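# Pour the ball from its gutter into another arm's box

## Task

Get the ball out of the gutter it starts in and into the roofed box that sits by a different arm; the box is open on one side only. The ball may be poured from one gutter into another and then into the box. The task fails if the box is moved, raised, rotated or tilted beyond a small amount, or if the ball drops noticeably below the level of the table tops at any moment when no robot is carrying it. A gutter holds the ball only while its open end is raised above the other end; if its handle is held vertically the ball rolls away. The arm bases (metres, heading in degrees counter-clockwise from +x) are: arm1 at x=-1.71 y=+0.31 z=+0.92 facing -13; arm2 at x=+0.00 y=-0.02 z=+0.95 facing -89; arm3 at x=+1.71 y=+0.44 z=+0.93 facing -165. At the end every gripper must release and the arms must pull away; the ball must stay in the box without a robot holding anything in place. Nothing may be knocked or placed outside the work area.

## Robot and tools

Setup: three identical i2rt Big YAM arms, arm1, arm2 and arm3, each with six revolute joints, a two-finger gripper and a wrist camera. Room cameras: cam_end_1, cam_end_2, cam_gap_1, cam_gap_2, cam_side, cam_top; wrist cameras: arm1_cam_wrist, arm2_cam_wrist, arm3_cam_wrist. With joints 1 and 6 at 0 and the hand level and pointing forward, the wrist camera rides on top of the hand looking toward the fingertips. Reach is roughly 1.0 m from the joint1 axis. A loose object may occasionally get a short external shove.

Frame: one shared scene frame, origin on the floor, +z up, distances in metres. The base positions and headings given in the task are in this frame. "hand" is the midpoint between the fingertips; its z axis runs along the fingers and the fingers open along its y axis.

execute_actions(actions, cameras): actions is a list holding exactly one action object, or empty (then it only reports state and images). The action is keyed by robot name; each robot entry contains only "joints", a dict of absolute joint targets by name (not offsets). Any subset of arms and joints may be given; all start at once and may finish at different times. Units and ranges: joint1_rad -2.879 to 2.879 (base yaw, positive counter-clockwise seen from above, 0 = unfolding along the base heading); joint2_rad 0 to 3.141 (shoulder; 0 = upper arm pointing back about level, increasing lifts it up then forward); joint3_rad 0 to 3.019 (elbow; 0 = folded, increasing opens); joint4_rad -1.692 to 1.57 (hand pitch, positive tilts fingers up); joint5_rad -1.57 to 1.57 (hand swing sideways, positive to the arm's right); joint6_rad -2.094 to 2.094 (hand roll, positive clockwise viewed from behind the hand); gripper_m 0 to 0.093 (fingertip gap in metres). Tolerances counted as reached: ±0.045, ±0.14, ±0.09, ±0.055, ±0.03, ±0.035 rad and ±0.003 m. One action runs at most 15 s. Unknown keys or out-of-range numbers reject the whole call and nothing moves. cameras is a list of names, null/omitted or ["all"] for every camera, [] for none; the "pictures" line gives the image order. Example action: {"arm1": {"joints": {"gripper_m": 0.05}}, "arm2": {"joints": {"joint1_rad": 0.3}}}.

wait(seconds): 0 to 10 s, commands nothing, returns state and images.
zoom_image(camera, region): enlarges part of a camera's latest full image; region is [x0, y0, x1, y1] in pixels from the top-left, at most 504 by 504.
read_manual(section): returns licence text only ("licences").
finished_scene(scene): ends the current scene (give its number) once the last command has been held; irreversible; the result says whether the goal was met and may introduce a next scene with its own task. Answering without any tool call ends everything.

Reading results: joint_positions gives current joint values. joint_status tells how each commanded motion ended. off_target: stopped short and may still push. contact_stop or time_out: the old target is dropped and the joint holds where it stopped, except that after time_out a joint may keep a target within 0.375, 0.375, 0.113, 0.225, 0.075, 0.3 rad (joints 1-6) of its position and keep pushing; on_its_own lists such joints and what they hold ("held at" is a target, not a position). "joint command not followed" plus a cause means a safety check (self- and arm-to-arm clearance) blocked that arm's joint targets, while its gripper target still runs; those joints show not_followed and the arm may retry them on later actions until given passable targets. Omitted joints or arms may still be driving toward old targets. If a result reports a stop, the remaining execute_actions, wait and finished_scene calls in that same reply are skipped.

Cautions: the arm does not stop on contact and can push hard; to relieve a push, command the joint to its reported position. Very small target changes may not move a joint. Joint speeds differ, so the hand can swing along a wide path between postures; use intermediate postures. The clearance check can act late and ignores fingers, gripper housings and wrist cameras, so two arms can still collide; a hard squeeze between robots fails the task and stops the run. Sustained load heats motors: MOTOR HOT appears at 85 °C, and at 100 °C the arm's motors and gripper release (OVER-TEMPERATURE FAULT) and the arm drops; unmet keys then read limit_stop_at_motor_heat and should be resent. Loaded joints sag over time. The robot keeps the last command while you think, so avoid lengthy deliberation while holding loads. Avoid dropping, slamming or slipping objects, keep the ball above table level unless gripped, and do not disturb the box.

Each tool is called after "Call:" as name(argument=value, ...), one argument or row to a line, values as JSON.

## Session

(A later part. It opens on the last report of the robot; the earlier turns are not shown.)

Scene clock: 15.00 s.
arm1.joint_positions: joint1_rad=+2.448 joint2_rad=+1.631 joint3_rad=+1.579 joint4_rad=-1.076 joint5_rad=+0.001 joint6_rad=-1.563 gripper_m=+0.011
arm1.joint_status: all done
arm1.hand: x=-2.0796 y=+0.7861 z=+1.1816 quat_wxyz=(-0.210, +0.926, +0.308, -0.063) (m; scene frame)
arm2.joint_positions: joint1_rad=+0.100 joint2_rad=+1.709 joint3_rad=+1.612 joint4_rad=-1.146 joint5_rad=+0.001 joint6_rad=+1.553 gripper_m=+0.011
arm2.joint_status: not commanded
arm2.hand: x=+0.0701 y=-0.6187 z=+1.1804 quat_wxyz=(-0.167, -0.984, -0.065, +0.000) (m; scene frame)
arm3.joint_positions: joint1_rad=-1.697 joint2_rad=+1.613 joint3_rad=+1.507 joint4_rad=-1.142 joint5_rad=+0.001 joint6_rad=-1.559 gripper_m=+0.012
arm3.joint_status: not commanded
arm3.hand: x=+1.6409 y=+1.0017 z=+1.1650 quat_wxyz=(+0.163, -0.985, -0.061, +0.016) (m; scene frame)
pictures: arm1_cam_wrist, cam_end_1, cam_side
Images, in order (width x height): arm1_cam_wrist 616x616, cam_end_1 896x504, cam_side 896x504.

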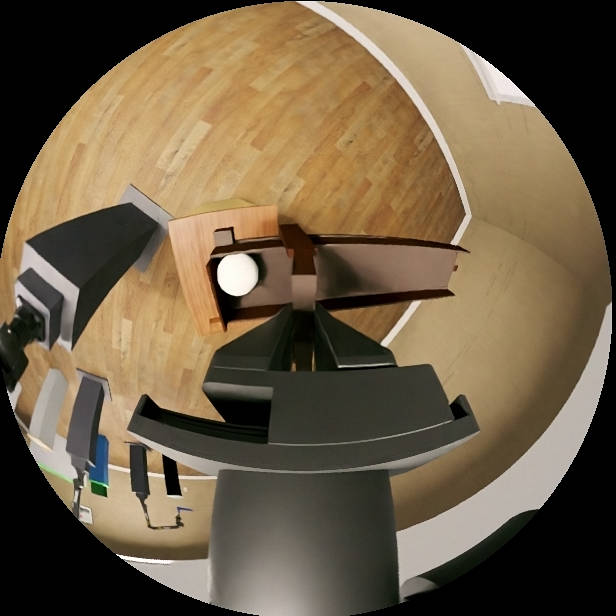

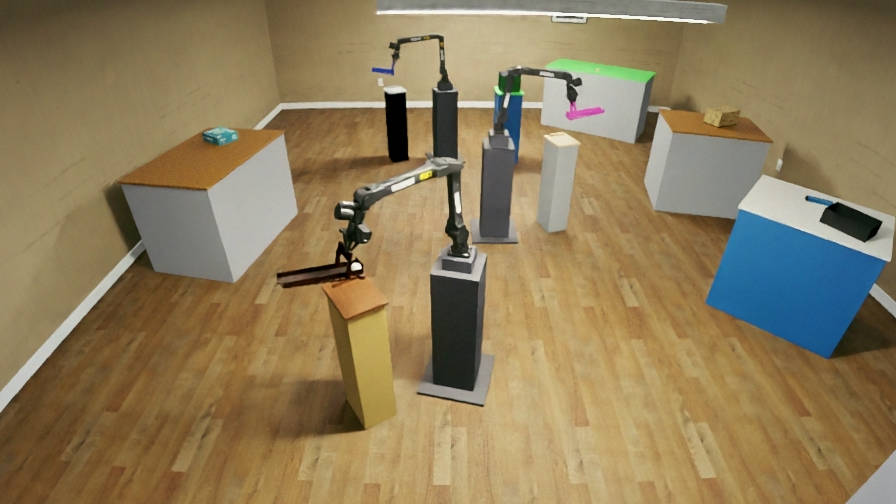

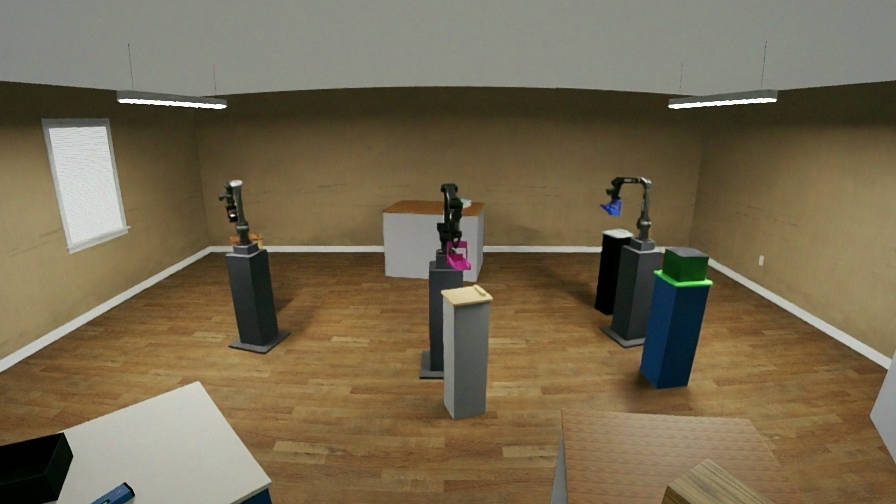

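Call:
execute_actions(
  actions=[
    {"arm1":{"joints":{"joint4_rad":-0.85}},"arm2":{"joints":{"joint1_rad":-1.78,"joint2_rad":2.17,"joint3_rad":1.66,"joint4_rad":-0.53}},"arm3":{"joints":{"joint1_rad":0.0,"joint2_rad":2.15,"joint3_rad":1.66,"joint4_rad":-0.55}}},
  ],
  cameras=[],
)

Call:
execute_actions(
  actions=[
    {"arm1":{"joints":{"joint1_rad":0.036,"joint2_rad":1.99,"joint3_rad":2.05}}},
  ],
  cameras=[],
)

Call:
execute_actions(
  actions=[
    {"arm1":{"joints":{"joint4_rad":-1.2}}},
  ],
  cameras=["arm1_cam_wrist","cam_gap_1","cam_side"],
)

Scene clock: 17.80 s.
arm1.joint_positions: joint1_rad=+2.448 joint2_rad=+1.631 joint3_rad=+1.579 joint4_rad=-0.883 joint5_rad=+0.001 joint6_rad=-1.563 gripper_m=+0.011
arm1.joint_status: all done
arm1.hand: x=-2.1045 y=+0.8184 z=+1.2059 quat_wxyz=(-0.298, +0.901, +0.301, -0.093) (m; scene frame)
arm2.joint_positions: joint1_rad=-1.784 joint2_rad=+2.215 joint3_rad=+1.633 joint4_rad=-0.540 joint5_rad=+0.002 joint6_rad=+1.556 gripper_m=+0.011
arm2.joint_status: all done
arm2.hand: x=-0.7148 y=+0.1228 z=+0.9196 quat_wxyz=(-0.147, -0.620, +0.750, +0.175) (m; scene frame)
arm3.joint_positions: joint1_rad=+0.006 joint2_rad=+2.172 joint3_rad=+1.644 joint4_rad=-0.561 joint5_rad=-0.005 joint6_rad=-1.561 gripper_m=+0.012
arm3.joint_status: all done
arm3.hand: x=+1.0055 y=+0.2486 z=+0.9291 quat_wxyz=(+0.147, -0.590, -0.770, +0.193) (m; scene frame)
pictures: none
No camera images: the call's "cameras" was empty. Leave "cameras" out to get every camera's image.

Scene clock: 20.27 s.
arm1.joint_positions: joint1_rad=+0.045 joint2_rad=+2.006 joint3_rad=+1.996 joint4_rad=-0.859 joint5_rad=+0.000 joint6_rad=-1.580 gripper_m=+0.011
arm1.joint_status: all done
arm1.hand: x=-0.9482 y=+0.1630 z=+1.1830 quat_wxyz=(-0.226, +0.600, -0.720, +0.266) (m; scene frame)
arm2.joint_positions: joint1_rad=-1.776 joint2_rad=+2.215 joint3_rad=+1.633 joint4_rad=-0.540 joint5_rad=-0.001 joint6_rad=+1.556 gripper_m=+0.011
arm2.joint_status: not commanded
arm2.hand: x=-0.7161 y=+0.1161 z=+0.9197 quat_wxyz=(-0.148, -0.624, +0.747, +0.174) (m; scene frame)
arm3.joint_positions: joint1_rad=+0.006 joint2_rad=+2.172 joint3_rad=+1.644 joint4_rad=-0.561 joint5_rad=-0.005 joint6_rad=-1.561 gripper_m=+0.012
arm3.joint_status: not commanded
arm3.hand: x=+1.0055 y=+0.2486 z=+0.9291 quat_wxyz=(+0.147, -0.590, -0.770, +0.193) (m; scene frame)
pictures: none
No camera images: the call's "cameras" was empty. Leave "cameras" out to get every camera's image.

Scene clock: 21.30 s.
arm1.joint_positions: joint1_rad=+0.037 joint2_rad=+1.965 joint3_rad=+2.013 joint4_rad=-1.173 joint5_rad=+0.005 joint6_rad=-1.555 gripper_m=+0.011
arm1.joint_status: all done
arm1.hand: x=-1.0146 y=+0.1688 z=+1.1792 quat_wxyz=(-0.148, +0.612, -0.758, +0.172) (m; scene frame)
arm2.joint_positions: joint1_rad=-1.780 joint2_rad=+2.215 joint3_rad=+1.633 joint4_rad=-0.540 joint5_rad=-0.001 joint6_rad=+1.556 gripper_m=+0.011
arm2.joint_status: not commanded
arm2.hand: x=-0.7155 y=+0.1191 z=+0.9197 quat_wxyz=(-0.148, -0.622, +0.749, +0.174) (m; scene frame)
arm3.joint_positions: joint1_rad=+0.006 joint2_rad=+2.172 joint3_rad=+1.644 joint4_rad=-0.561 joint5_rad=-0.005 joint6_rad=-1.561 gripper_m=+0.012
arm3.joint_status: not commanded
arm3.hand: x=+1.0055 y=+0.2486 z=+0.9291 quat_wxyz=(+0.147, -0.590, -0.770, +0.193) (m; scene frame)
pictures: arm1_cam_wrist, cam_gap_1, cam_side
Images, in order (width x height): arm1_cam_wrist 616x616, cam_gap_1 896x504, cam_side 896x504.

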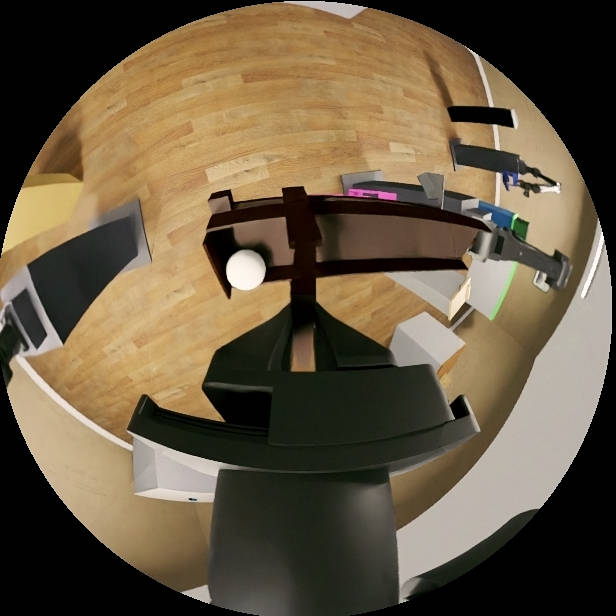

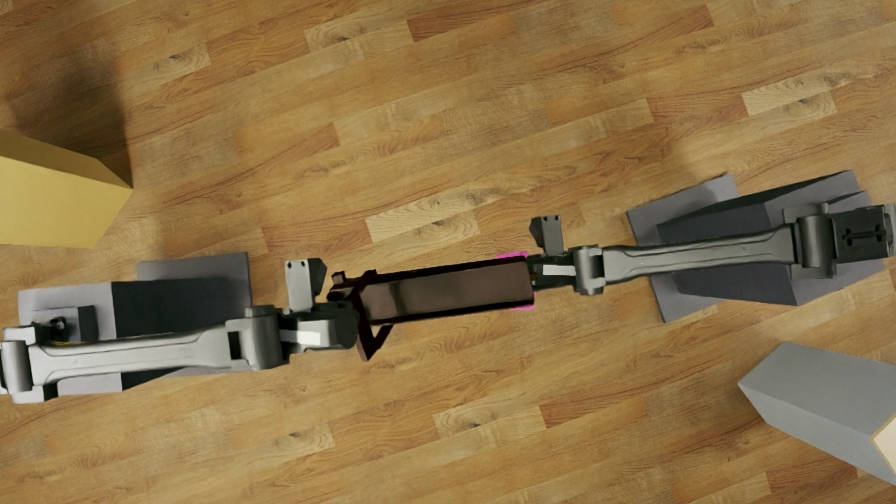

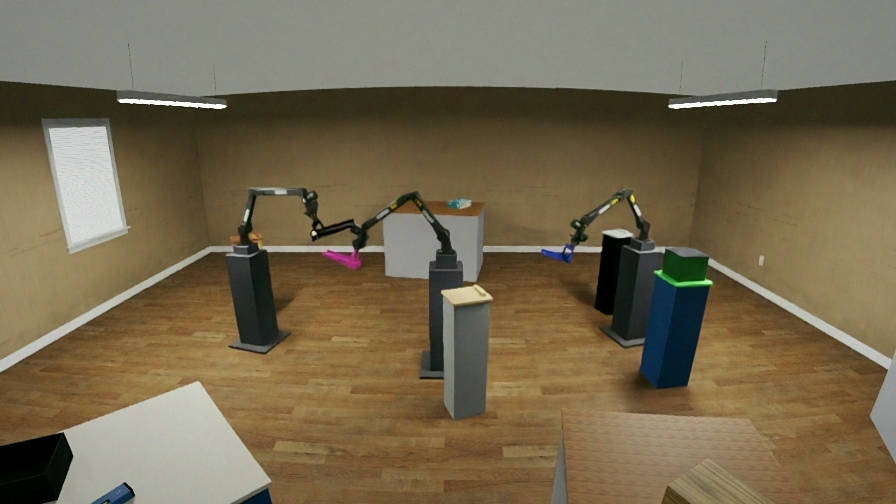

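Call:
execute_actions(
  actions=[
    {"arm1":{"joints":{"joint2_rad":1.65,"joint3_rad":1.58,"joint4_rad":-1.0}}},
  ],
  cameras=[],
)

Call:
execute_actions(
  actions=[
    {"arm1":{"joints":{"joint5_rad":0.25,"joint4_rad":-1.15}}},
  ],
  cameras=["cam_end_1","cam_gap_1","cam_side"],
)

Call:
zoom_image(
  camera="cam_side",
  region=[220, 170, 420, 290],
)

Call:
zoom_image(
  camera="cam_end_1",
  region=[380, 80, 580, 260],
)

Scene clock: 22.87 s.
arm1.joint_positions: joint1_rad=+0.037 joint2_rad=+1.651 joint3_rad=+1.572 joint4_rad=-1.029 joint5_rad=+0.002 joint6_rad=-1.563 gripper_m=+0.011
arm1.joint_status: all done
arm1.hand: x=-1.1196 y=+0.1898 z=+1.1795 quat_wxyz=(-0.153, +0.614, -0.754, +0.178) (m; scene frame)
arm2.joint_positions: joint1_rad=-1.780 joint2_rad=+2.215 joint3_rad=+1.633 joint4_rad=-0.540 joint5_rad=-0.001 joint6_rad=+1.556 gripper_m=+0.011
arm2.joint_status: not commanded
arm2.hand: x=-0.7155 y=+0.1191 z=+0.9197 quat_wxyz=(-0.148, -0.622, +0.749, +0.174) (m; scene frame)
arm3.joint_positions: joint1_rad=+0.006 joint2_rad=+2.172 joint3_rad=+1.644 joint4_rad=-0.561 joint5_rad=-0.005 joint6_rad=-1.561 gripper_m=+0.012
arm3.joint_status: not commanded
arm3.hand: x=+1.0055 y=+0.2486 z=+0.9291 quat_wxyz=(+0.147, -0.590, -0.770, +0.193) (m; scene frame)
pictures: none
No camera images: the call's "cameras" was empty. Leave "cameras" out to get every camera's image.

Scene clock: 23.73 s.
arm1.joint_positions: joint1_rad=+0.037 joint2_rad=+1.651 joint3_rad=+1.572 joint4_rad=-1.142 joint5_rad=+0.245 joint6_rad=-1.565 gripper_m=+0.011
arm1.joint_status: all done
arm1.hand: x=-1.1541 y=+0.1544 z=+1.1727 quat_wxyz=(-0.025, +0.601, -0.771, +0.211) (m; scene frame)
arm2.joint_positions: joint1_rad=-1.780 joint2_rad=+2.215 joint3_rad=+1.633 joint4_rad=-0.540 joint5_rad=-0.001 joint6_rad=+1.556 gripper_m=+0.011
arm2.joint_status: not commanded
arm2.hand: x=-0.7155 y=+0.1191 z=+0.9197 quat_wxyz=(-0.148, -0.622, +0.749, +0.174) (m; scene frame)
arm3.joint_positions: joint1_rad=+0.006 joint2_rad=+2.172 joint3_rad=+1.644 joint4_rad=-0.561 joint5_rad=-0.005 joint6_rad=-1.561 gripper_m=+0.012
arm3.joint_status: not commanded
arm3.hand: x=+1.0055 y=+0.2486 z=+0.9291 quat_wxyz=(+0.147, -0.590, -0.770, +0.193) (m; scene frame)
pictures: cam_end_1, cam_gap_1, cam_side
Images, in order (width x height): cam_end_1 896x504, cam_gap_1 896x504, cam_side 896x504.

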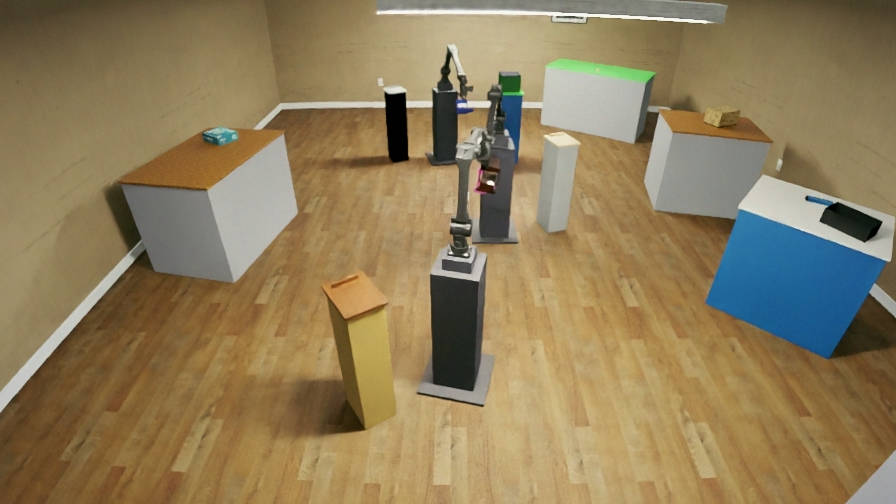

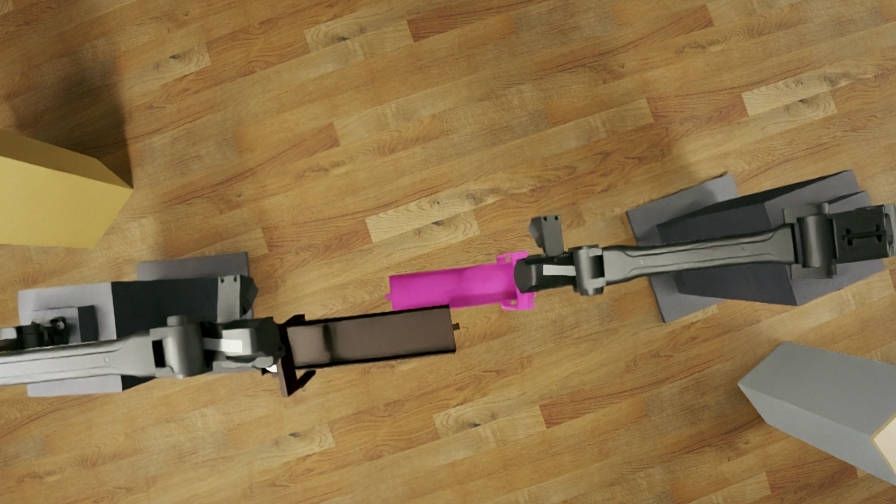

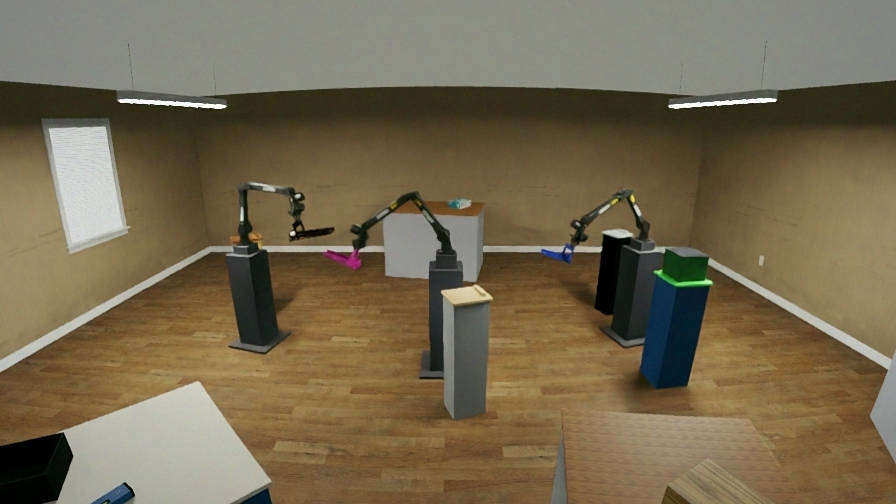

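Region (220, 170, 420, 290) of cam_side's 896x504 image, scaled by 2.520, with more detail than that image has; it fills the top 302 rows of this view, and the rest is white.

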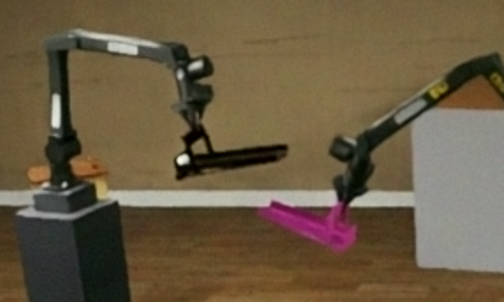

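Region (380, 80, 580, 260) of cam_end_1's 896x504 image, scaled by 2.520, with more detail than that image has; it fills the top 454 rows of this view, and the rest is white.

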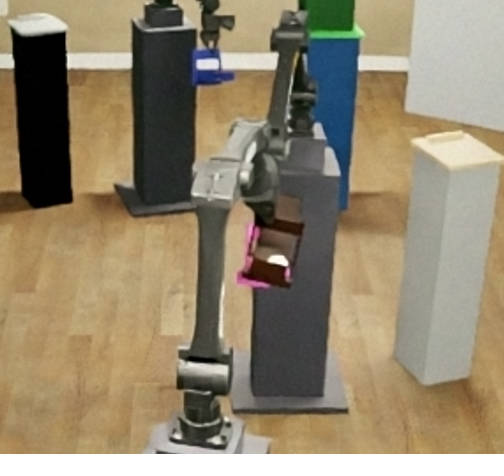

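Call:
execute_actions(
  actions=[
    {"arm1":{"joints":{"joint5_rad":0.4,"joint1_rad":0.15,"joint2_rad":1.78,"joint3_rad":1.76,"joint4_rad":-1.2}}},
  ],
  cameras=["cam_end_1","cam_gap_1","cam_side"],
)

Call:
zoom_image(
  camera="cam_end_1",
  region=[380, 80, 580, 260],
)

Scene clock: 24.97 s.
arm1.joint_positions: joint1_rad=+0.160 joint2_rad=+1.799 joint3_rad=+1.690 joint4_rad=-1.195 joint5_rad=+0.395 joint6_rad=-1.566 gripper_m=+0.011
arm1.joint_status: all done
arm1.hand: x=-1.1094 y=+0.1987 z=+1.1456 quat_wxyz=(+0.045, +0.641, -0.732, +0.229) (m; scene frame)
arm2.joint_positions: joint1_rad=-1.780 joint2_rad=+2.215 joint3_rad=+1.633 joint4_rad=-0.540 joint5_rad=-0.001 joint6_rad=+1.556 gripper_m=+0.011
arm2.joint_status: not commanded
arm2.hand: x=-0.7155 y=+0.1191 z=+0.9197 quat_wxyz=(-0.148, -0.622, +0.749, +0.174) (m; scene frame)
arm3.joint_positions: joint1_rad=+0.006 joint2_rad=+2.172 joint3_rad=+1.644 joint4_rad=-0.561 joint5_rad=-0.005 joint6_rad=-1.561 gripper_m=+0.012
arm3.joint_status: not commanded
arm3.hand: x=+1.0055 y=+0.2486 z=+0.9291 quat_wxyz=(+0.147, -0.590, -0.770, +0.193) (m; scene frame)
pictures: cam_end_1, cam_gap_1, cam_side
Images, in order (width x height): cam_end_1 896x504, cam_gap_1 896x504, cam_side 896x504.

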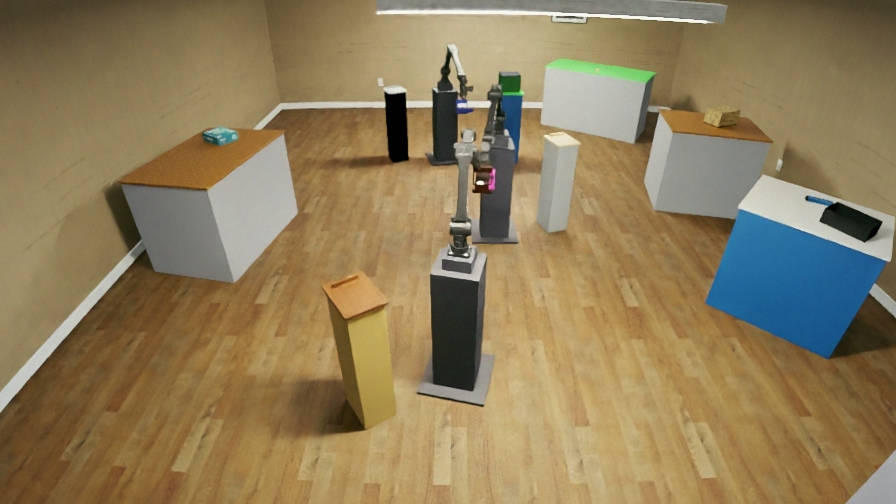

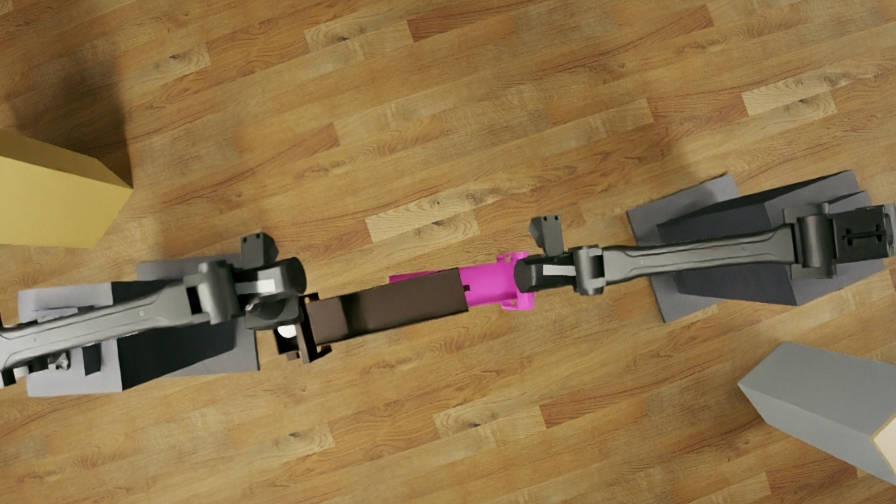

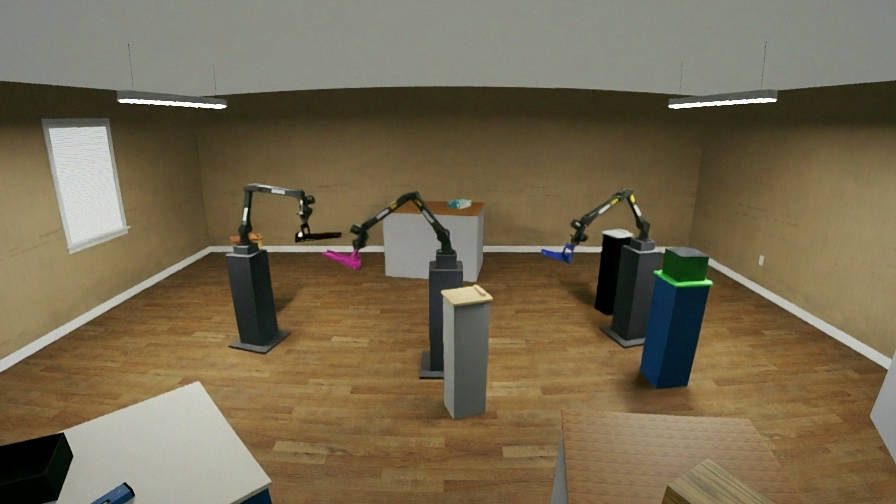

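Region (380, 80, 580, 260) of cam_end_1's 896x504 image, scaled by 2.520, with more detail than that image has; it fills the top 454 rows of this view, and the rest is white.

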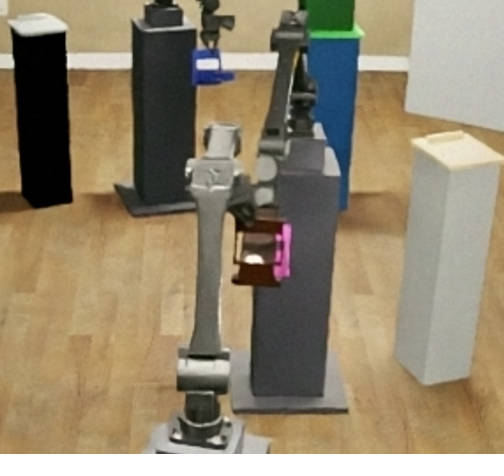

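Call:
execute_actions(
  actions=[
    {"arm1":{"joints":{"joint1_rad":0.14,"joint4_rad":-1.42}}},
  ],
  cameras=[],
)

Call:
wait(
  seconds=1.5,
)

Scene clock: 25.93 s.
arm1.joint_positions: joint1_rad=+0.152 joint2_rad=+1.799 joint3_rad=+1.690 joint4_rad=-1.408 joint5_rad=+0.395 joint6_rad=-1.566 gripper_m=+0.011
arm1.joint_status: all done
arm1.hand: x=-1.1587 y=+0.1977 z=+1.1372 quat_wxyz=(+0.118, +0.659, -0.726, +0.154) (m; scene frame)
arm2.joint_positions: joint1_rad=-1.780 joint2_rad=+2.215 joint3_rad=+1.633 joint4_rad=-0.540 joint5_rad=-0.001 joint6_rad=+1.556 gripper_m=+0.011
arm2.joint_status: not commanded
arm2.hand: x=-0.7155 y=+0.1191 z=+0.9197 quat_wxyz=(-0.148, -0.622, +0.749, +0.174) (m; scene frame)
arm3.joint_positions: joint1_rad=+0.006 joint2_rad=+2.172 joint3_rad=+1.644 joint4_rad=-0.561 joint5_rad=-0.005 joint6_rad=-1.561 gripper_m=+0.012
arm3.joint_status: not commanded
arm3.hand: x=+1.0055 y=+0.2486 z=+0.9291 quat_wxyz=(+0.147, -0.590, -0.770, +0.193) (m; scene frame)
pictures: none
No camera images: the call's "cameras" was empty. Leave "cameras" out to get every camera's image.

Scene clock: 27.43 s.
arm1.joint_positions: joint1_rad=+0.152 joint2_rad=+1.799 joint3_rad=+1.694 joint4_rad=-1.409 joint5_rad=+0.395 joint6_rad=-1.567 gripper_m=+0.011
arm1.joint_status: all done
arm1.hand: x=-1.1581 y=+0.1976 z=+1.1385 quat_wxyz=(+0.117, +0.660, -0.726, +0.155) (m; scene frame)
arm2.joint_positions: joint1_rad=-1.780 joint2_rad=+2.215 joint3_rad=+1.633 joint4_rad=-0.540 joint5_rad=+0.001 joint6_rad=+1.557 gripper_m=+0.011
arm2.joint_status: not commanded
arm2.hand: x=-0.7155 y=+0.1194 z=+0.9202 quat_wxyz=(-0.147, -0.622, +0.749, +0.175) (m; scene frame)
arm3.joint_positions: joint1_rad=+0.006 joint2_rad=+2.172 joint3_rad=+1.644 joint4_rad=-0.561 joint5_rad=-0.005 joint6_rad=-1.561 gripper_m=+0.012
arm3.joint_status: not commanded
arm3.hand: x=+1.0055 y=+0.2486 z=+0.9291 quat_wxyz=(+0.147, -0.590, -0.770, +0.193) (m; scene frame)
wait: 1.50 s; at rest by 0.27 s
pictures: arm1_cam_wrist, arm2_cam_wrist, arm3_cam_wrist, cam_end_1, cam_end_2, cam_gap_1, cam_gap_2, cam_side, cam_top
Images, in order (width x height): arm1_cam_wrist 616x616, arm2_cam_wrist 616x616, arm3_cam_wrist 616x616, cam_end_1 896x504, cam_end_2 896x504, cam_gap_1 896x504, cam_gap_2 896x504, cam_side 896x504, cam_top 896x504.

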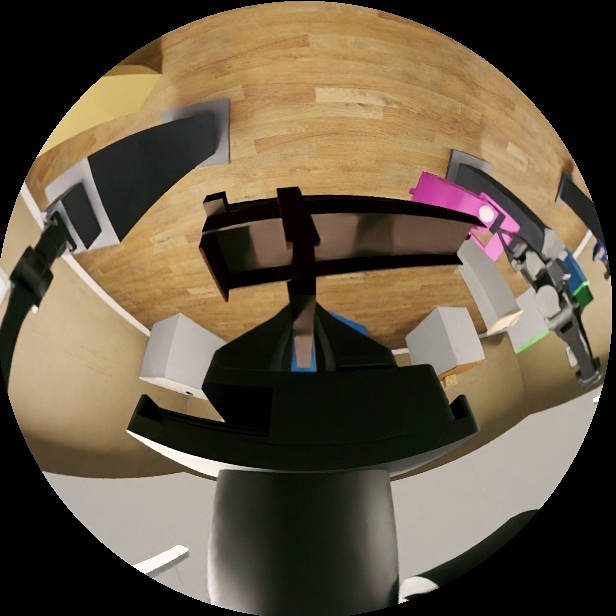

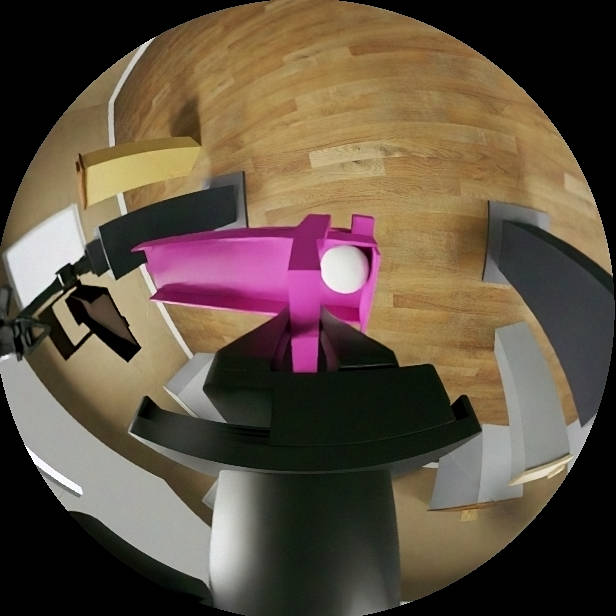

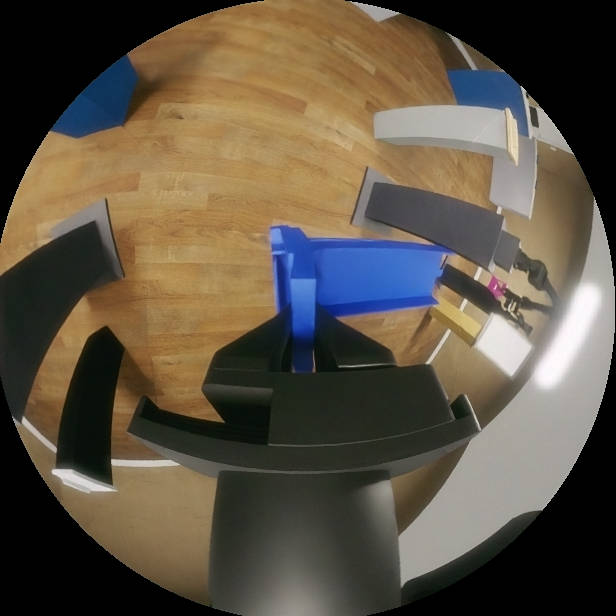

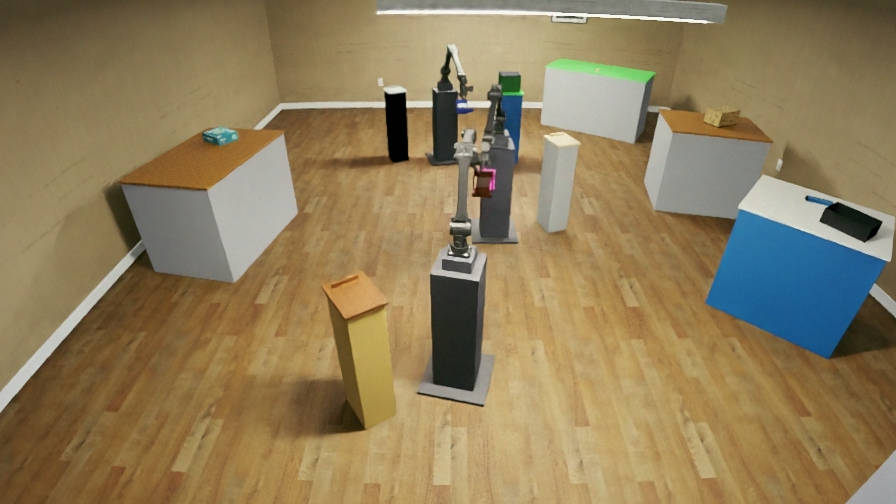

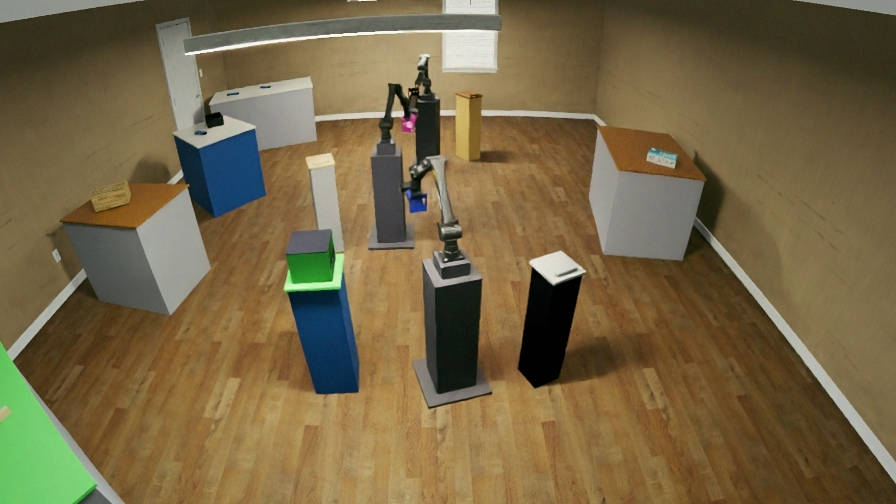

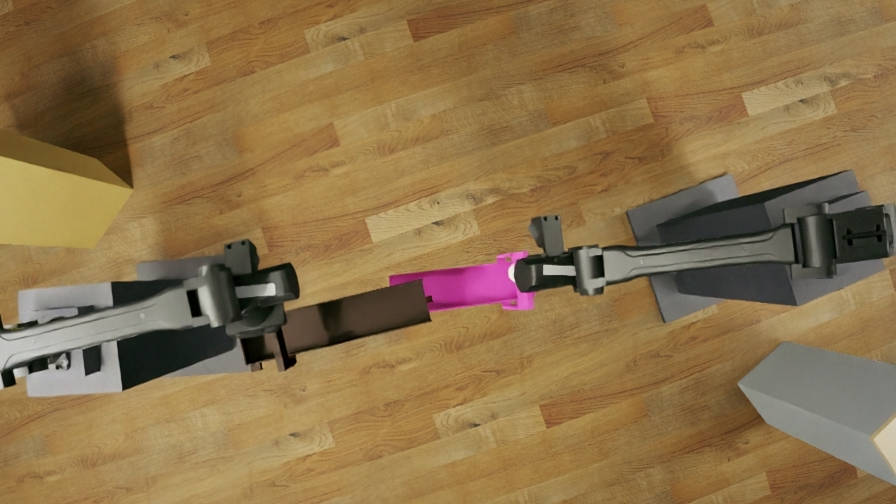

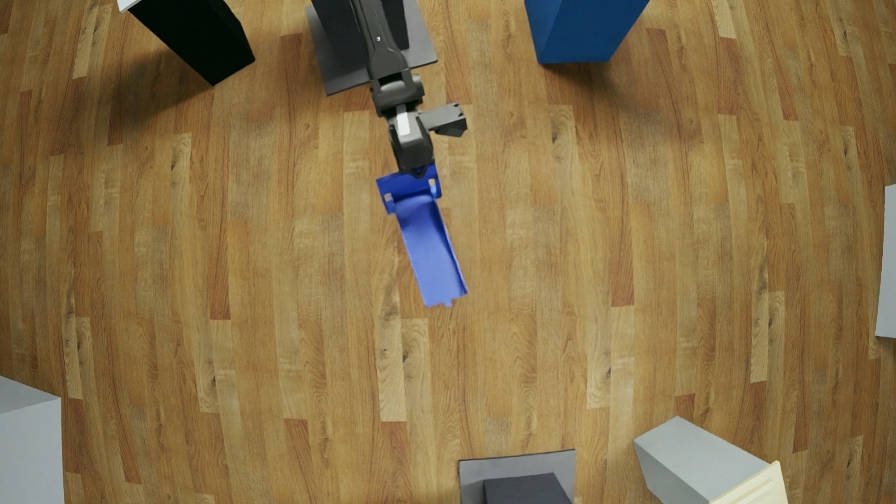

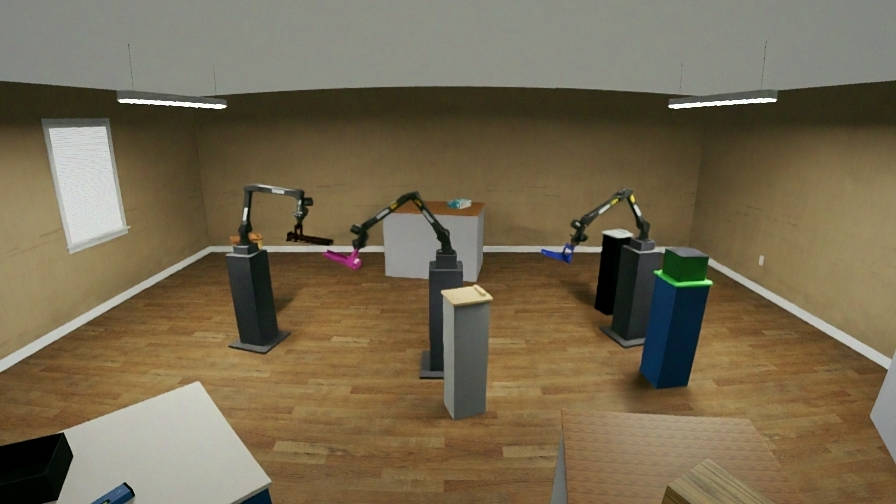

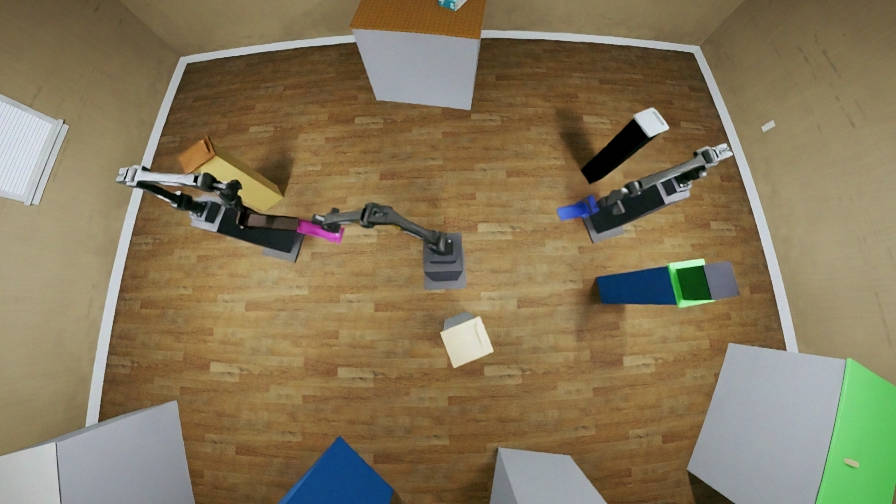

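Call:
execute_actions(
  actions=[
    {"arm1":{"joints":{"joint1_rad":2.45,"joint5_rad":0.25,"joint6_rad":0}}},
  ],
  cameras=[],
)

Call:
execute_actions(
  actions=[
    {"arm2":{"joints":{"joint2_rad":1.7,"joint4_rad":-0.85}}},
  ],
  cameras=[],
)

Call:
execute_actions(
  actions=[
    {"arm2":{"joints":{"joint1_rad":1.816}}},
  ],
  cameras=[],
)

Call:
execute_actions(
  actions=[
    {"arm2":{"joints":{"joint2_rad":1.9,"joint3_rad":1.85,"joint4_rad":-1.1}}},
  ],
  cameras=["cam_gap_2","cam_side","cam_end_1"],
)

Call:
zoom_image(
  camera="cam_side",
  region=[430, 170, 630, 290],
)

Scene clock: 29.90 s.
arm1.joint_positions: joint1_rad=+2.458 joint2_rad=+1.799 joint3_rad=+1.710 joint4_rad=-1.409 joint5_rad=+0.244 joint6_rad=-0.009 gripper_m=+0.011
arm1.joint_status: all done
arm1.hand: x=-2.0338 y=+0.7863 z=+1.1297 quat_wxyz=(-0.132, +0.890, -0.437, +0.026) (m; scene frame)
arm2.joint_positions: joint1_rad=-1.780 joint2_rad=+2.215 joint3_rad=+1.633 joint4_rad=-0.540 joint5_rad=+0.001 joint6_rad=+1.557 gripper_m=+0.011
arm2.joint_status: not commanded
arm2.hand: x=-0.7155 y=+0.1194 z=+0.9202 quat_wxyz=(-0.147, -0.622, +0.749, +0.175) (m; scene frame)
arm3.joint_positions: joint1_rad=+0.006 joint2_rad=+2.172 joint3_rad=+1.644 joint4_rad=-0.561 joint5_rad=-0.005 joint6_rad=-1.561 gripper_m=+0.012
arm3.joint_status: not commanded
arm3.hand: x=+1.0055 y=+0.2486 z=+0.9291 quat_wxyz=(+0.147, -0.590, -0.770, +0.193) (m; scene frame)
pictures: none
No camera images: the call's "cameras" was empty. Leave "cameras" out to get every camera's image.

Scene clock: 31.73 s.
arm1.joint_positions: joint1_rad=+2.458 joint2_rad=+1.799 joint3_rad=+1.710 joint4_rad=-1.409 joint5_rad=+0.244 joint6_rad=-0.008 gripper_m=+0.011
arm1.joint_status: not commanded
arm1.hand: x=-2.0338 y=+0.7863 z=+1.1297 quat_wxyz=(-0.132, +0.889, -0.437, +0.026) (m; scene frame)
arm2.joint_positions: joint1_rad=-1.780 joint2_rad=+1.732 joint3_rad=+1.630 joint4_rad=-0.848 joint5_rad=+0.001 joint6_rad=+1.557 gripper_m=+0.011
arm2.joint_status: all done
arm2.hand: x=-0.6559 y=+0.1107 z=+1.2130 quat_wxyz=(-0.200, -0.606, +0.732, +0.239) (m; scene frame)
arm3.joint_positions: joint1_rad=+0.006 joint2_rad=+2.172 joint3_rad=+1.644 joint4_rad=-0.561 joint5_rad=-0.005 joint6_rad=-1.561 gripper_m=+0.012
arm3.joint_status: not commanded
arm3.hand: x=+1.0055 y=+0.2486 z=+0.9291 quat_wxyz=(+0.147, -0.590, -0.770, +0.193) (m; scene frame)
pictures: none
No camera images: the call's "cameras" was empty. Leave "cameras" out to get every camera's image.

Scene clock: 34.77 s.
arm1.joint_positions: joint1_rad=+2.458 joint2_rad=+1.799 joint3_rad=+1.710 joint4_rad=-1.409 joint5_rad=+0.244 joint6_rad=-0.008 gripper_m=+0.011
arm1.joint_status: not commanded
arm1.hand: x=-2.0338 y=+0.7863 z=+1.1297 quat_wxyz=(-0.132, +0.889, -0.437, +0.026) (m; scene frame)
arm2.joint_positions: joint1_rad=+1.822 joint2_rad=+1.732 joint3_rad=+1.630 joint4_rad=-0.848 joint5_rad=-0.001 joint6_rad=+1.557 gripper_m=+0.011
arm2.joint_status: all done
arm2.hand: x=+0.6532 y=+0.1534 z=+1.1936 quat_wxyz=(-0.184, -0.575, -0.762, -0.234) (m; scene frame)
arm3.joint_positions: joint1_rad=+0.006 joint2_rad=+2.172 joint3_rad=+1.644 joint4_rad=-0.561 joint5_rad=-0.005 joint6_rad=-1.561 gripper_m=+0.012
arm3.joint_status: not commanded
arm3.hand: x=+1.0055 y=+0.2486 z=+0.9291 quat_wxyz=(+0.147, -0.590, -0.770, +0.193) (m; scene frame)
pictures: none
No camera images: the call's "cameras" was empty. Leave "cameras" out to get every camera's image.

Scene clock: 35.87 s.
arm1.joint_positions: joint1_rad=+2.458 joint2_rad=+1.799 joint3_rad=+1.710 joint4_rad=-1.409 joint5_rad=+0.244 joint6_rad=-0.008 gripper_m=+0.011
arm1.joint_status: not commanded
arm1.hand: x=-2.0338 y=+0.7863 z=+1.1297 quat_wxyz=(-0.132, +0.889, -0.437, +0.026) (m; scene frame)
arm2.joint_positions: joint1_rad=+1.822 joint2_rad=+1.941 joint3_rad=+1.776 joint4_rad=-1.093 joint5_rad=-0.001 joint6_rad=+1.557 gripper_m=+0.011
arm2.joint_status: all done
arm2.hand: x=+0.6538 y=+0.1532 z=+1.1011 quat_wxyz=(-0.092, -0.596, -0.790, -0.116) (m; scene frame)
arm3.joint_positions: joint1_rad=+0.006 joint2_rad=+2.172 joint3_rad=+1.644 joint4_rad=-0.561 joint5_rad=-0.005 joint6_rad=-1.561 gripper_m=+0.012
arm3.joint_status: not commanded
arm3.hand: x=+1.0055 y=+0.2486 z=+0.9291 quat_wxyz=(+0.147, -0.590, -0.770, +0.193) (m; scene frame)
pictures: cam_end_1, cam_gap_2, cam_side
Images, in order (width x height): cam_end_1 896x504, cam_gap_2 896x504, cam_side 896x504.

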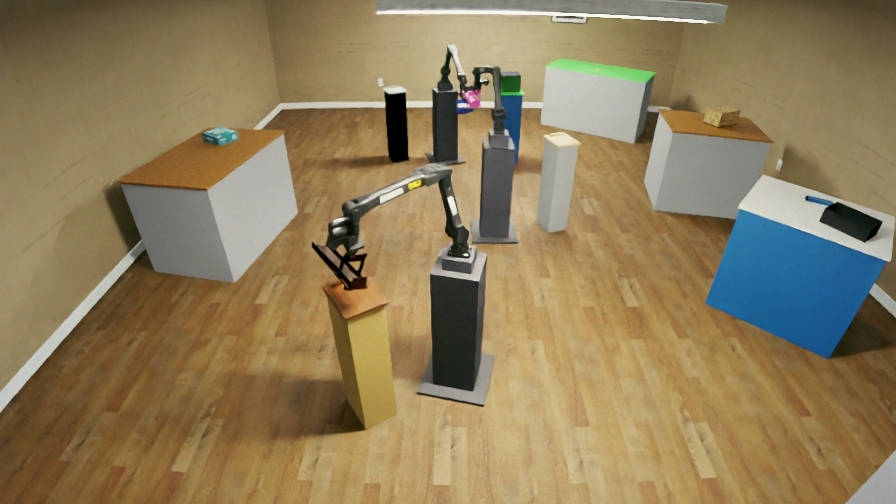

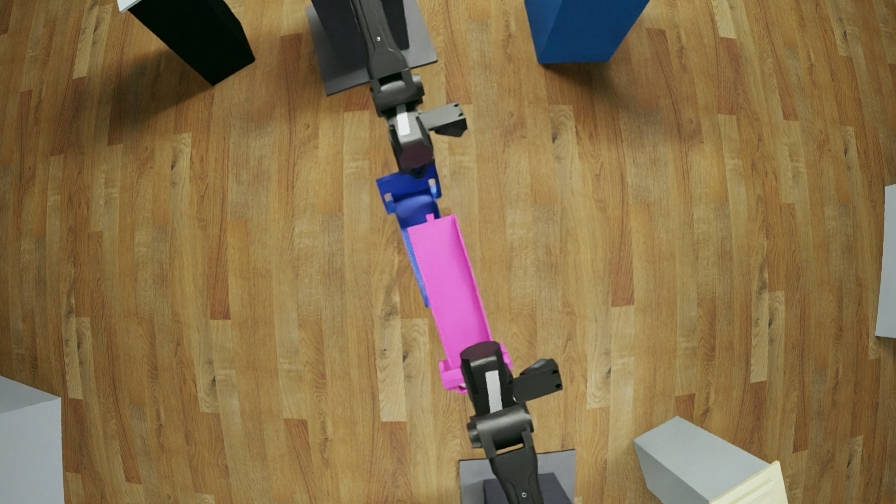

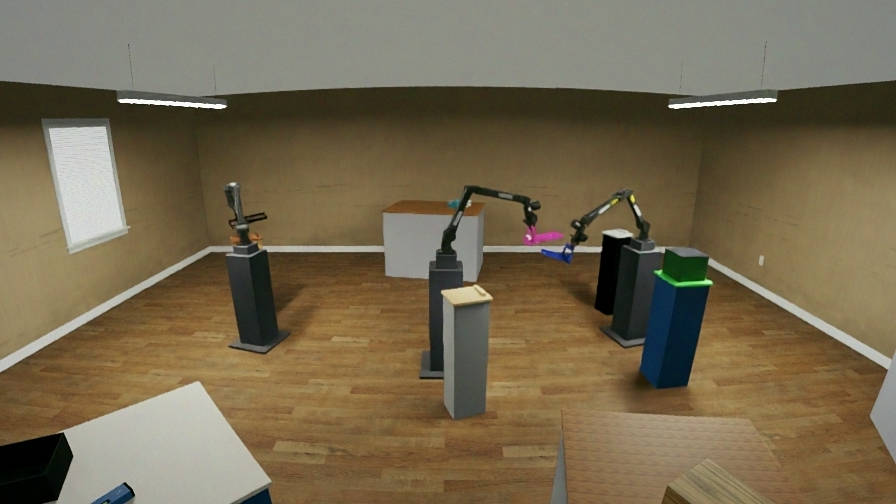

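Region (430, 170, 630, 290) of cam_side's 896x504 image, scaled by 2.520, with more detail than that image has; it fills the top 302 rows of this view, and the rest is white.

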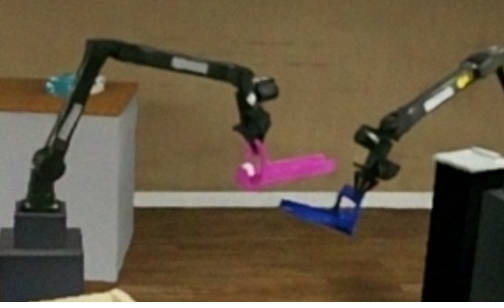

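Call:
execute_actions(
  actions=[
    {"arm2":{"joints":{"joint1_rad":1.855,"joint4_rad":-1.36}},"arm1":{"joints":{"joint2_rad":2.1,"joint3_rad":2.06,"joint4_rad":-1.69}}},
  ],
  cameras=[],
)

Call:
execute_actions(
  actions=[
    {"arm1":{"joints":{"joint2_rad":2.17}}},
  ],
  cameras=["cam_end_1","arm3_cam_wrist","cam_side"],
)

Scene clock: 37.37 s.
arm1.joint_positions: joint1_rad=+2.458 joint2_rad=+2.117 joint3_rad=+2.002 joint4_rad=-1.672 joint5_rad=+0.245 joint6_rad=-0.007 gripper_m=+0.011
arm1.joint_status: all done
arm1.hand: x=-2.0528 y=+0.8129 z=+1.0600 quat_wxyz=(-0.068, +0.892, -0.420, +0.154) (m; scene frame)
arm2.joint_positions: joint1_rad=+1.854 joint2_rad=+1.941 joint3_rad=+1.776 joint4_rad=-1.347 joint5_rad=+0.000 joint6_rad=+1.557 gripper_m=+0.011
arm2.joint_status: all done
arm2.hand: x=+0.5892 y=+0.1556 z=+1.0906 quat_wxyz=(-0.014, -0.590, -0.807, -0.016) (m; scene frame)
arm3.joint_positions: joint1_rad=+0.006 joint2_rad=+2.172 joint3_rad=+1.644 joint4_rad=-0.561 joint5_rad=-0.005 joint6_rad=-1.561 gripper_m=+0.012
arm3.joint_status: not commanded
arm3.hand: x=+1.0055 y=+0.2486 z=+0.9291 quat_wxyz=(+0.147, -0.590, -0.770, +0.193) (m; scene frame)
pictures: none
No camera images: the call's "cameras" was empty. Leave "cameras" out to get every camera's image.

Scene clock: 38.23 s.
arm1.joint_positions: joint1_rad=+2.458 joint2_rad=+2.163 joint3_rad=+2.008 joint4_rad=-1.673 joint5_rad=+0.245 joint6_rad=-0.007 gripper_m=+0.011
arm1.joint_status: all done
arm1.hand: x=-2.0532 y=+0.8141 z=+1.0350 quat_wxyz=(-0.059, +0.891, -0.417, +0.172) (m; scene frame)
arm2.joint_positions: joint1_rad=+1.854 joint2_rad=+1.941 joint3_rad=+1.776 joint4_rad=-1.347 joint5_rad=+0.000 joint6_rad=+1.557 gripper_m=+0.011
arm2.joint_status: not commanded
arm2.hand: x=+0.5892 y=+0.1556 z=+1.0906 quat_wxyz=(-0.014, -0.590, -0.807, -0.016) (m; scene frame)
arm3.joint_positions: joint1_rad=+0.005 joint2_rad=+2.172 joint3_rad=+1.640 joint4_rad=-0.563 joint5_rad=-0.003 joint6_rad=-1.562 gripper_m=+0.012
arm3.joint_status: not commanded
arm3.hand: x=+1.0073 y=+0.2500 z=+0.9270 quat_wxyz=(+0.147, -0.591, -0.770, +0.190) (m; scene frame)
pictures: arm3_cam_wrist, cam_end_1, cam_side
Images, in order (width x height): arm3_cam_wrist 616x616, cam_end_1 896x504, cam_side 896x504.

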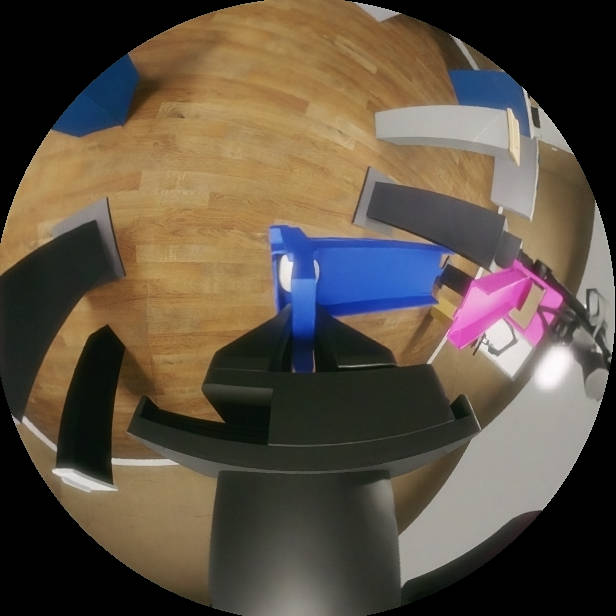

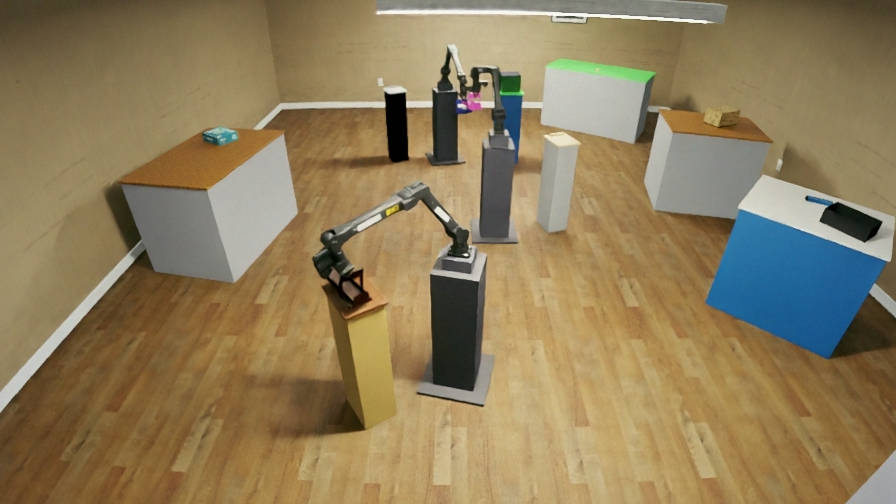

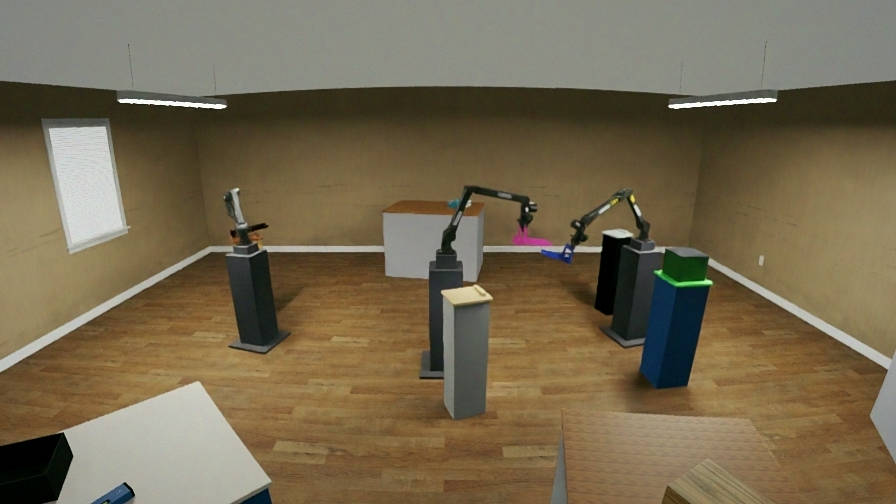

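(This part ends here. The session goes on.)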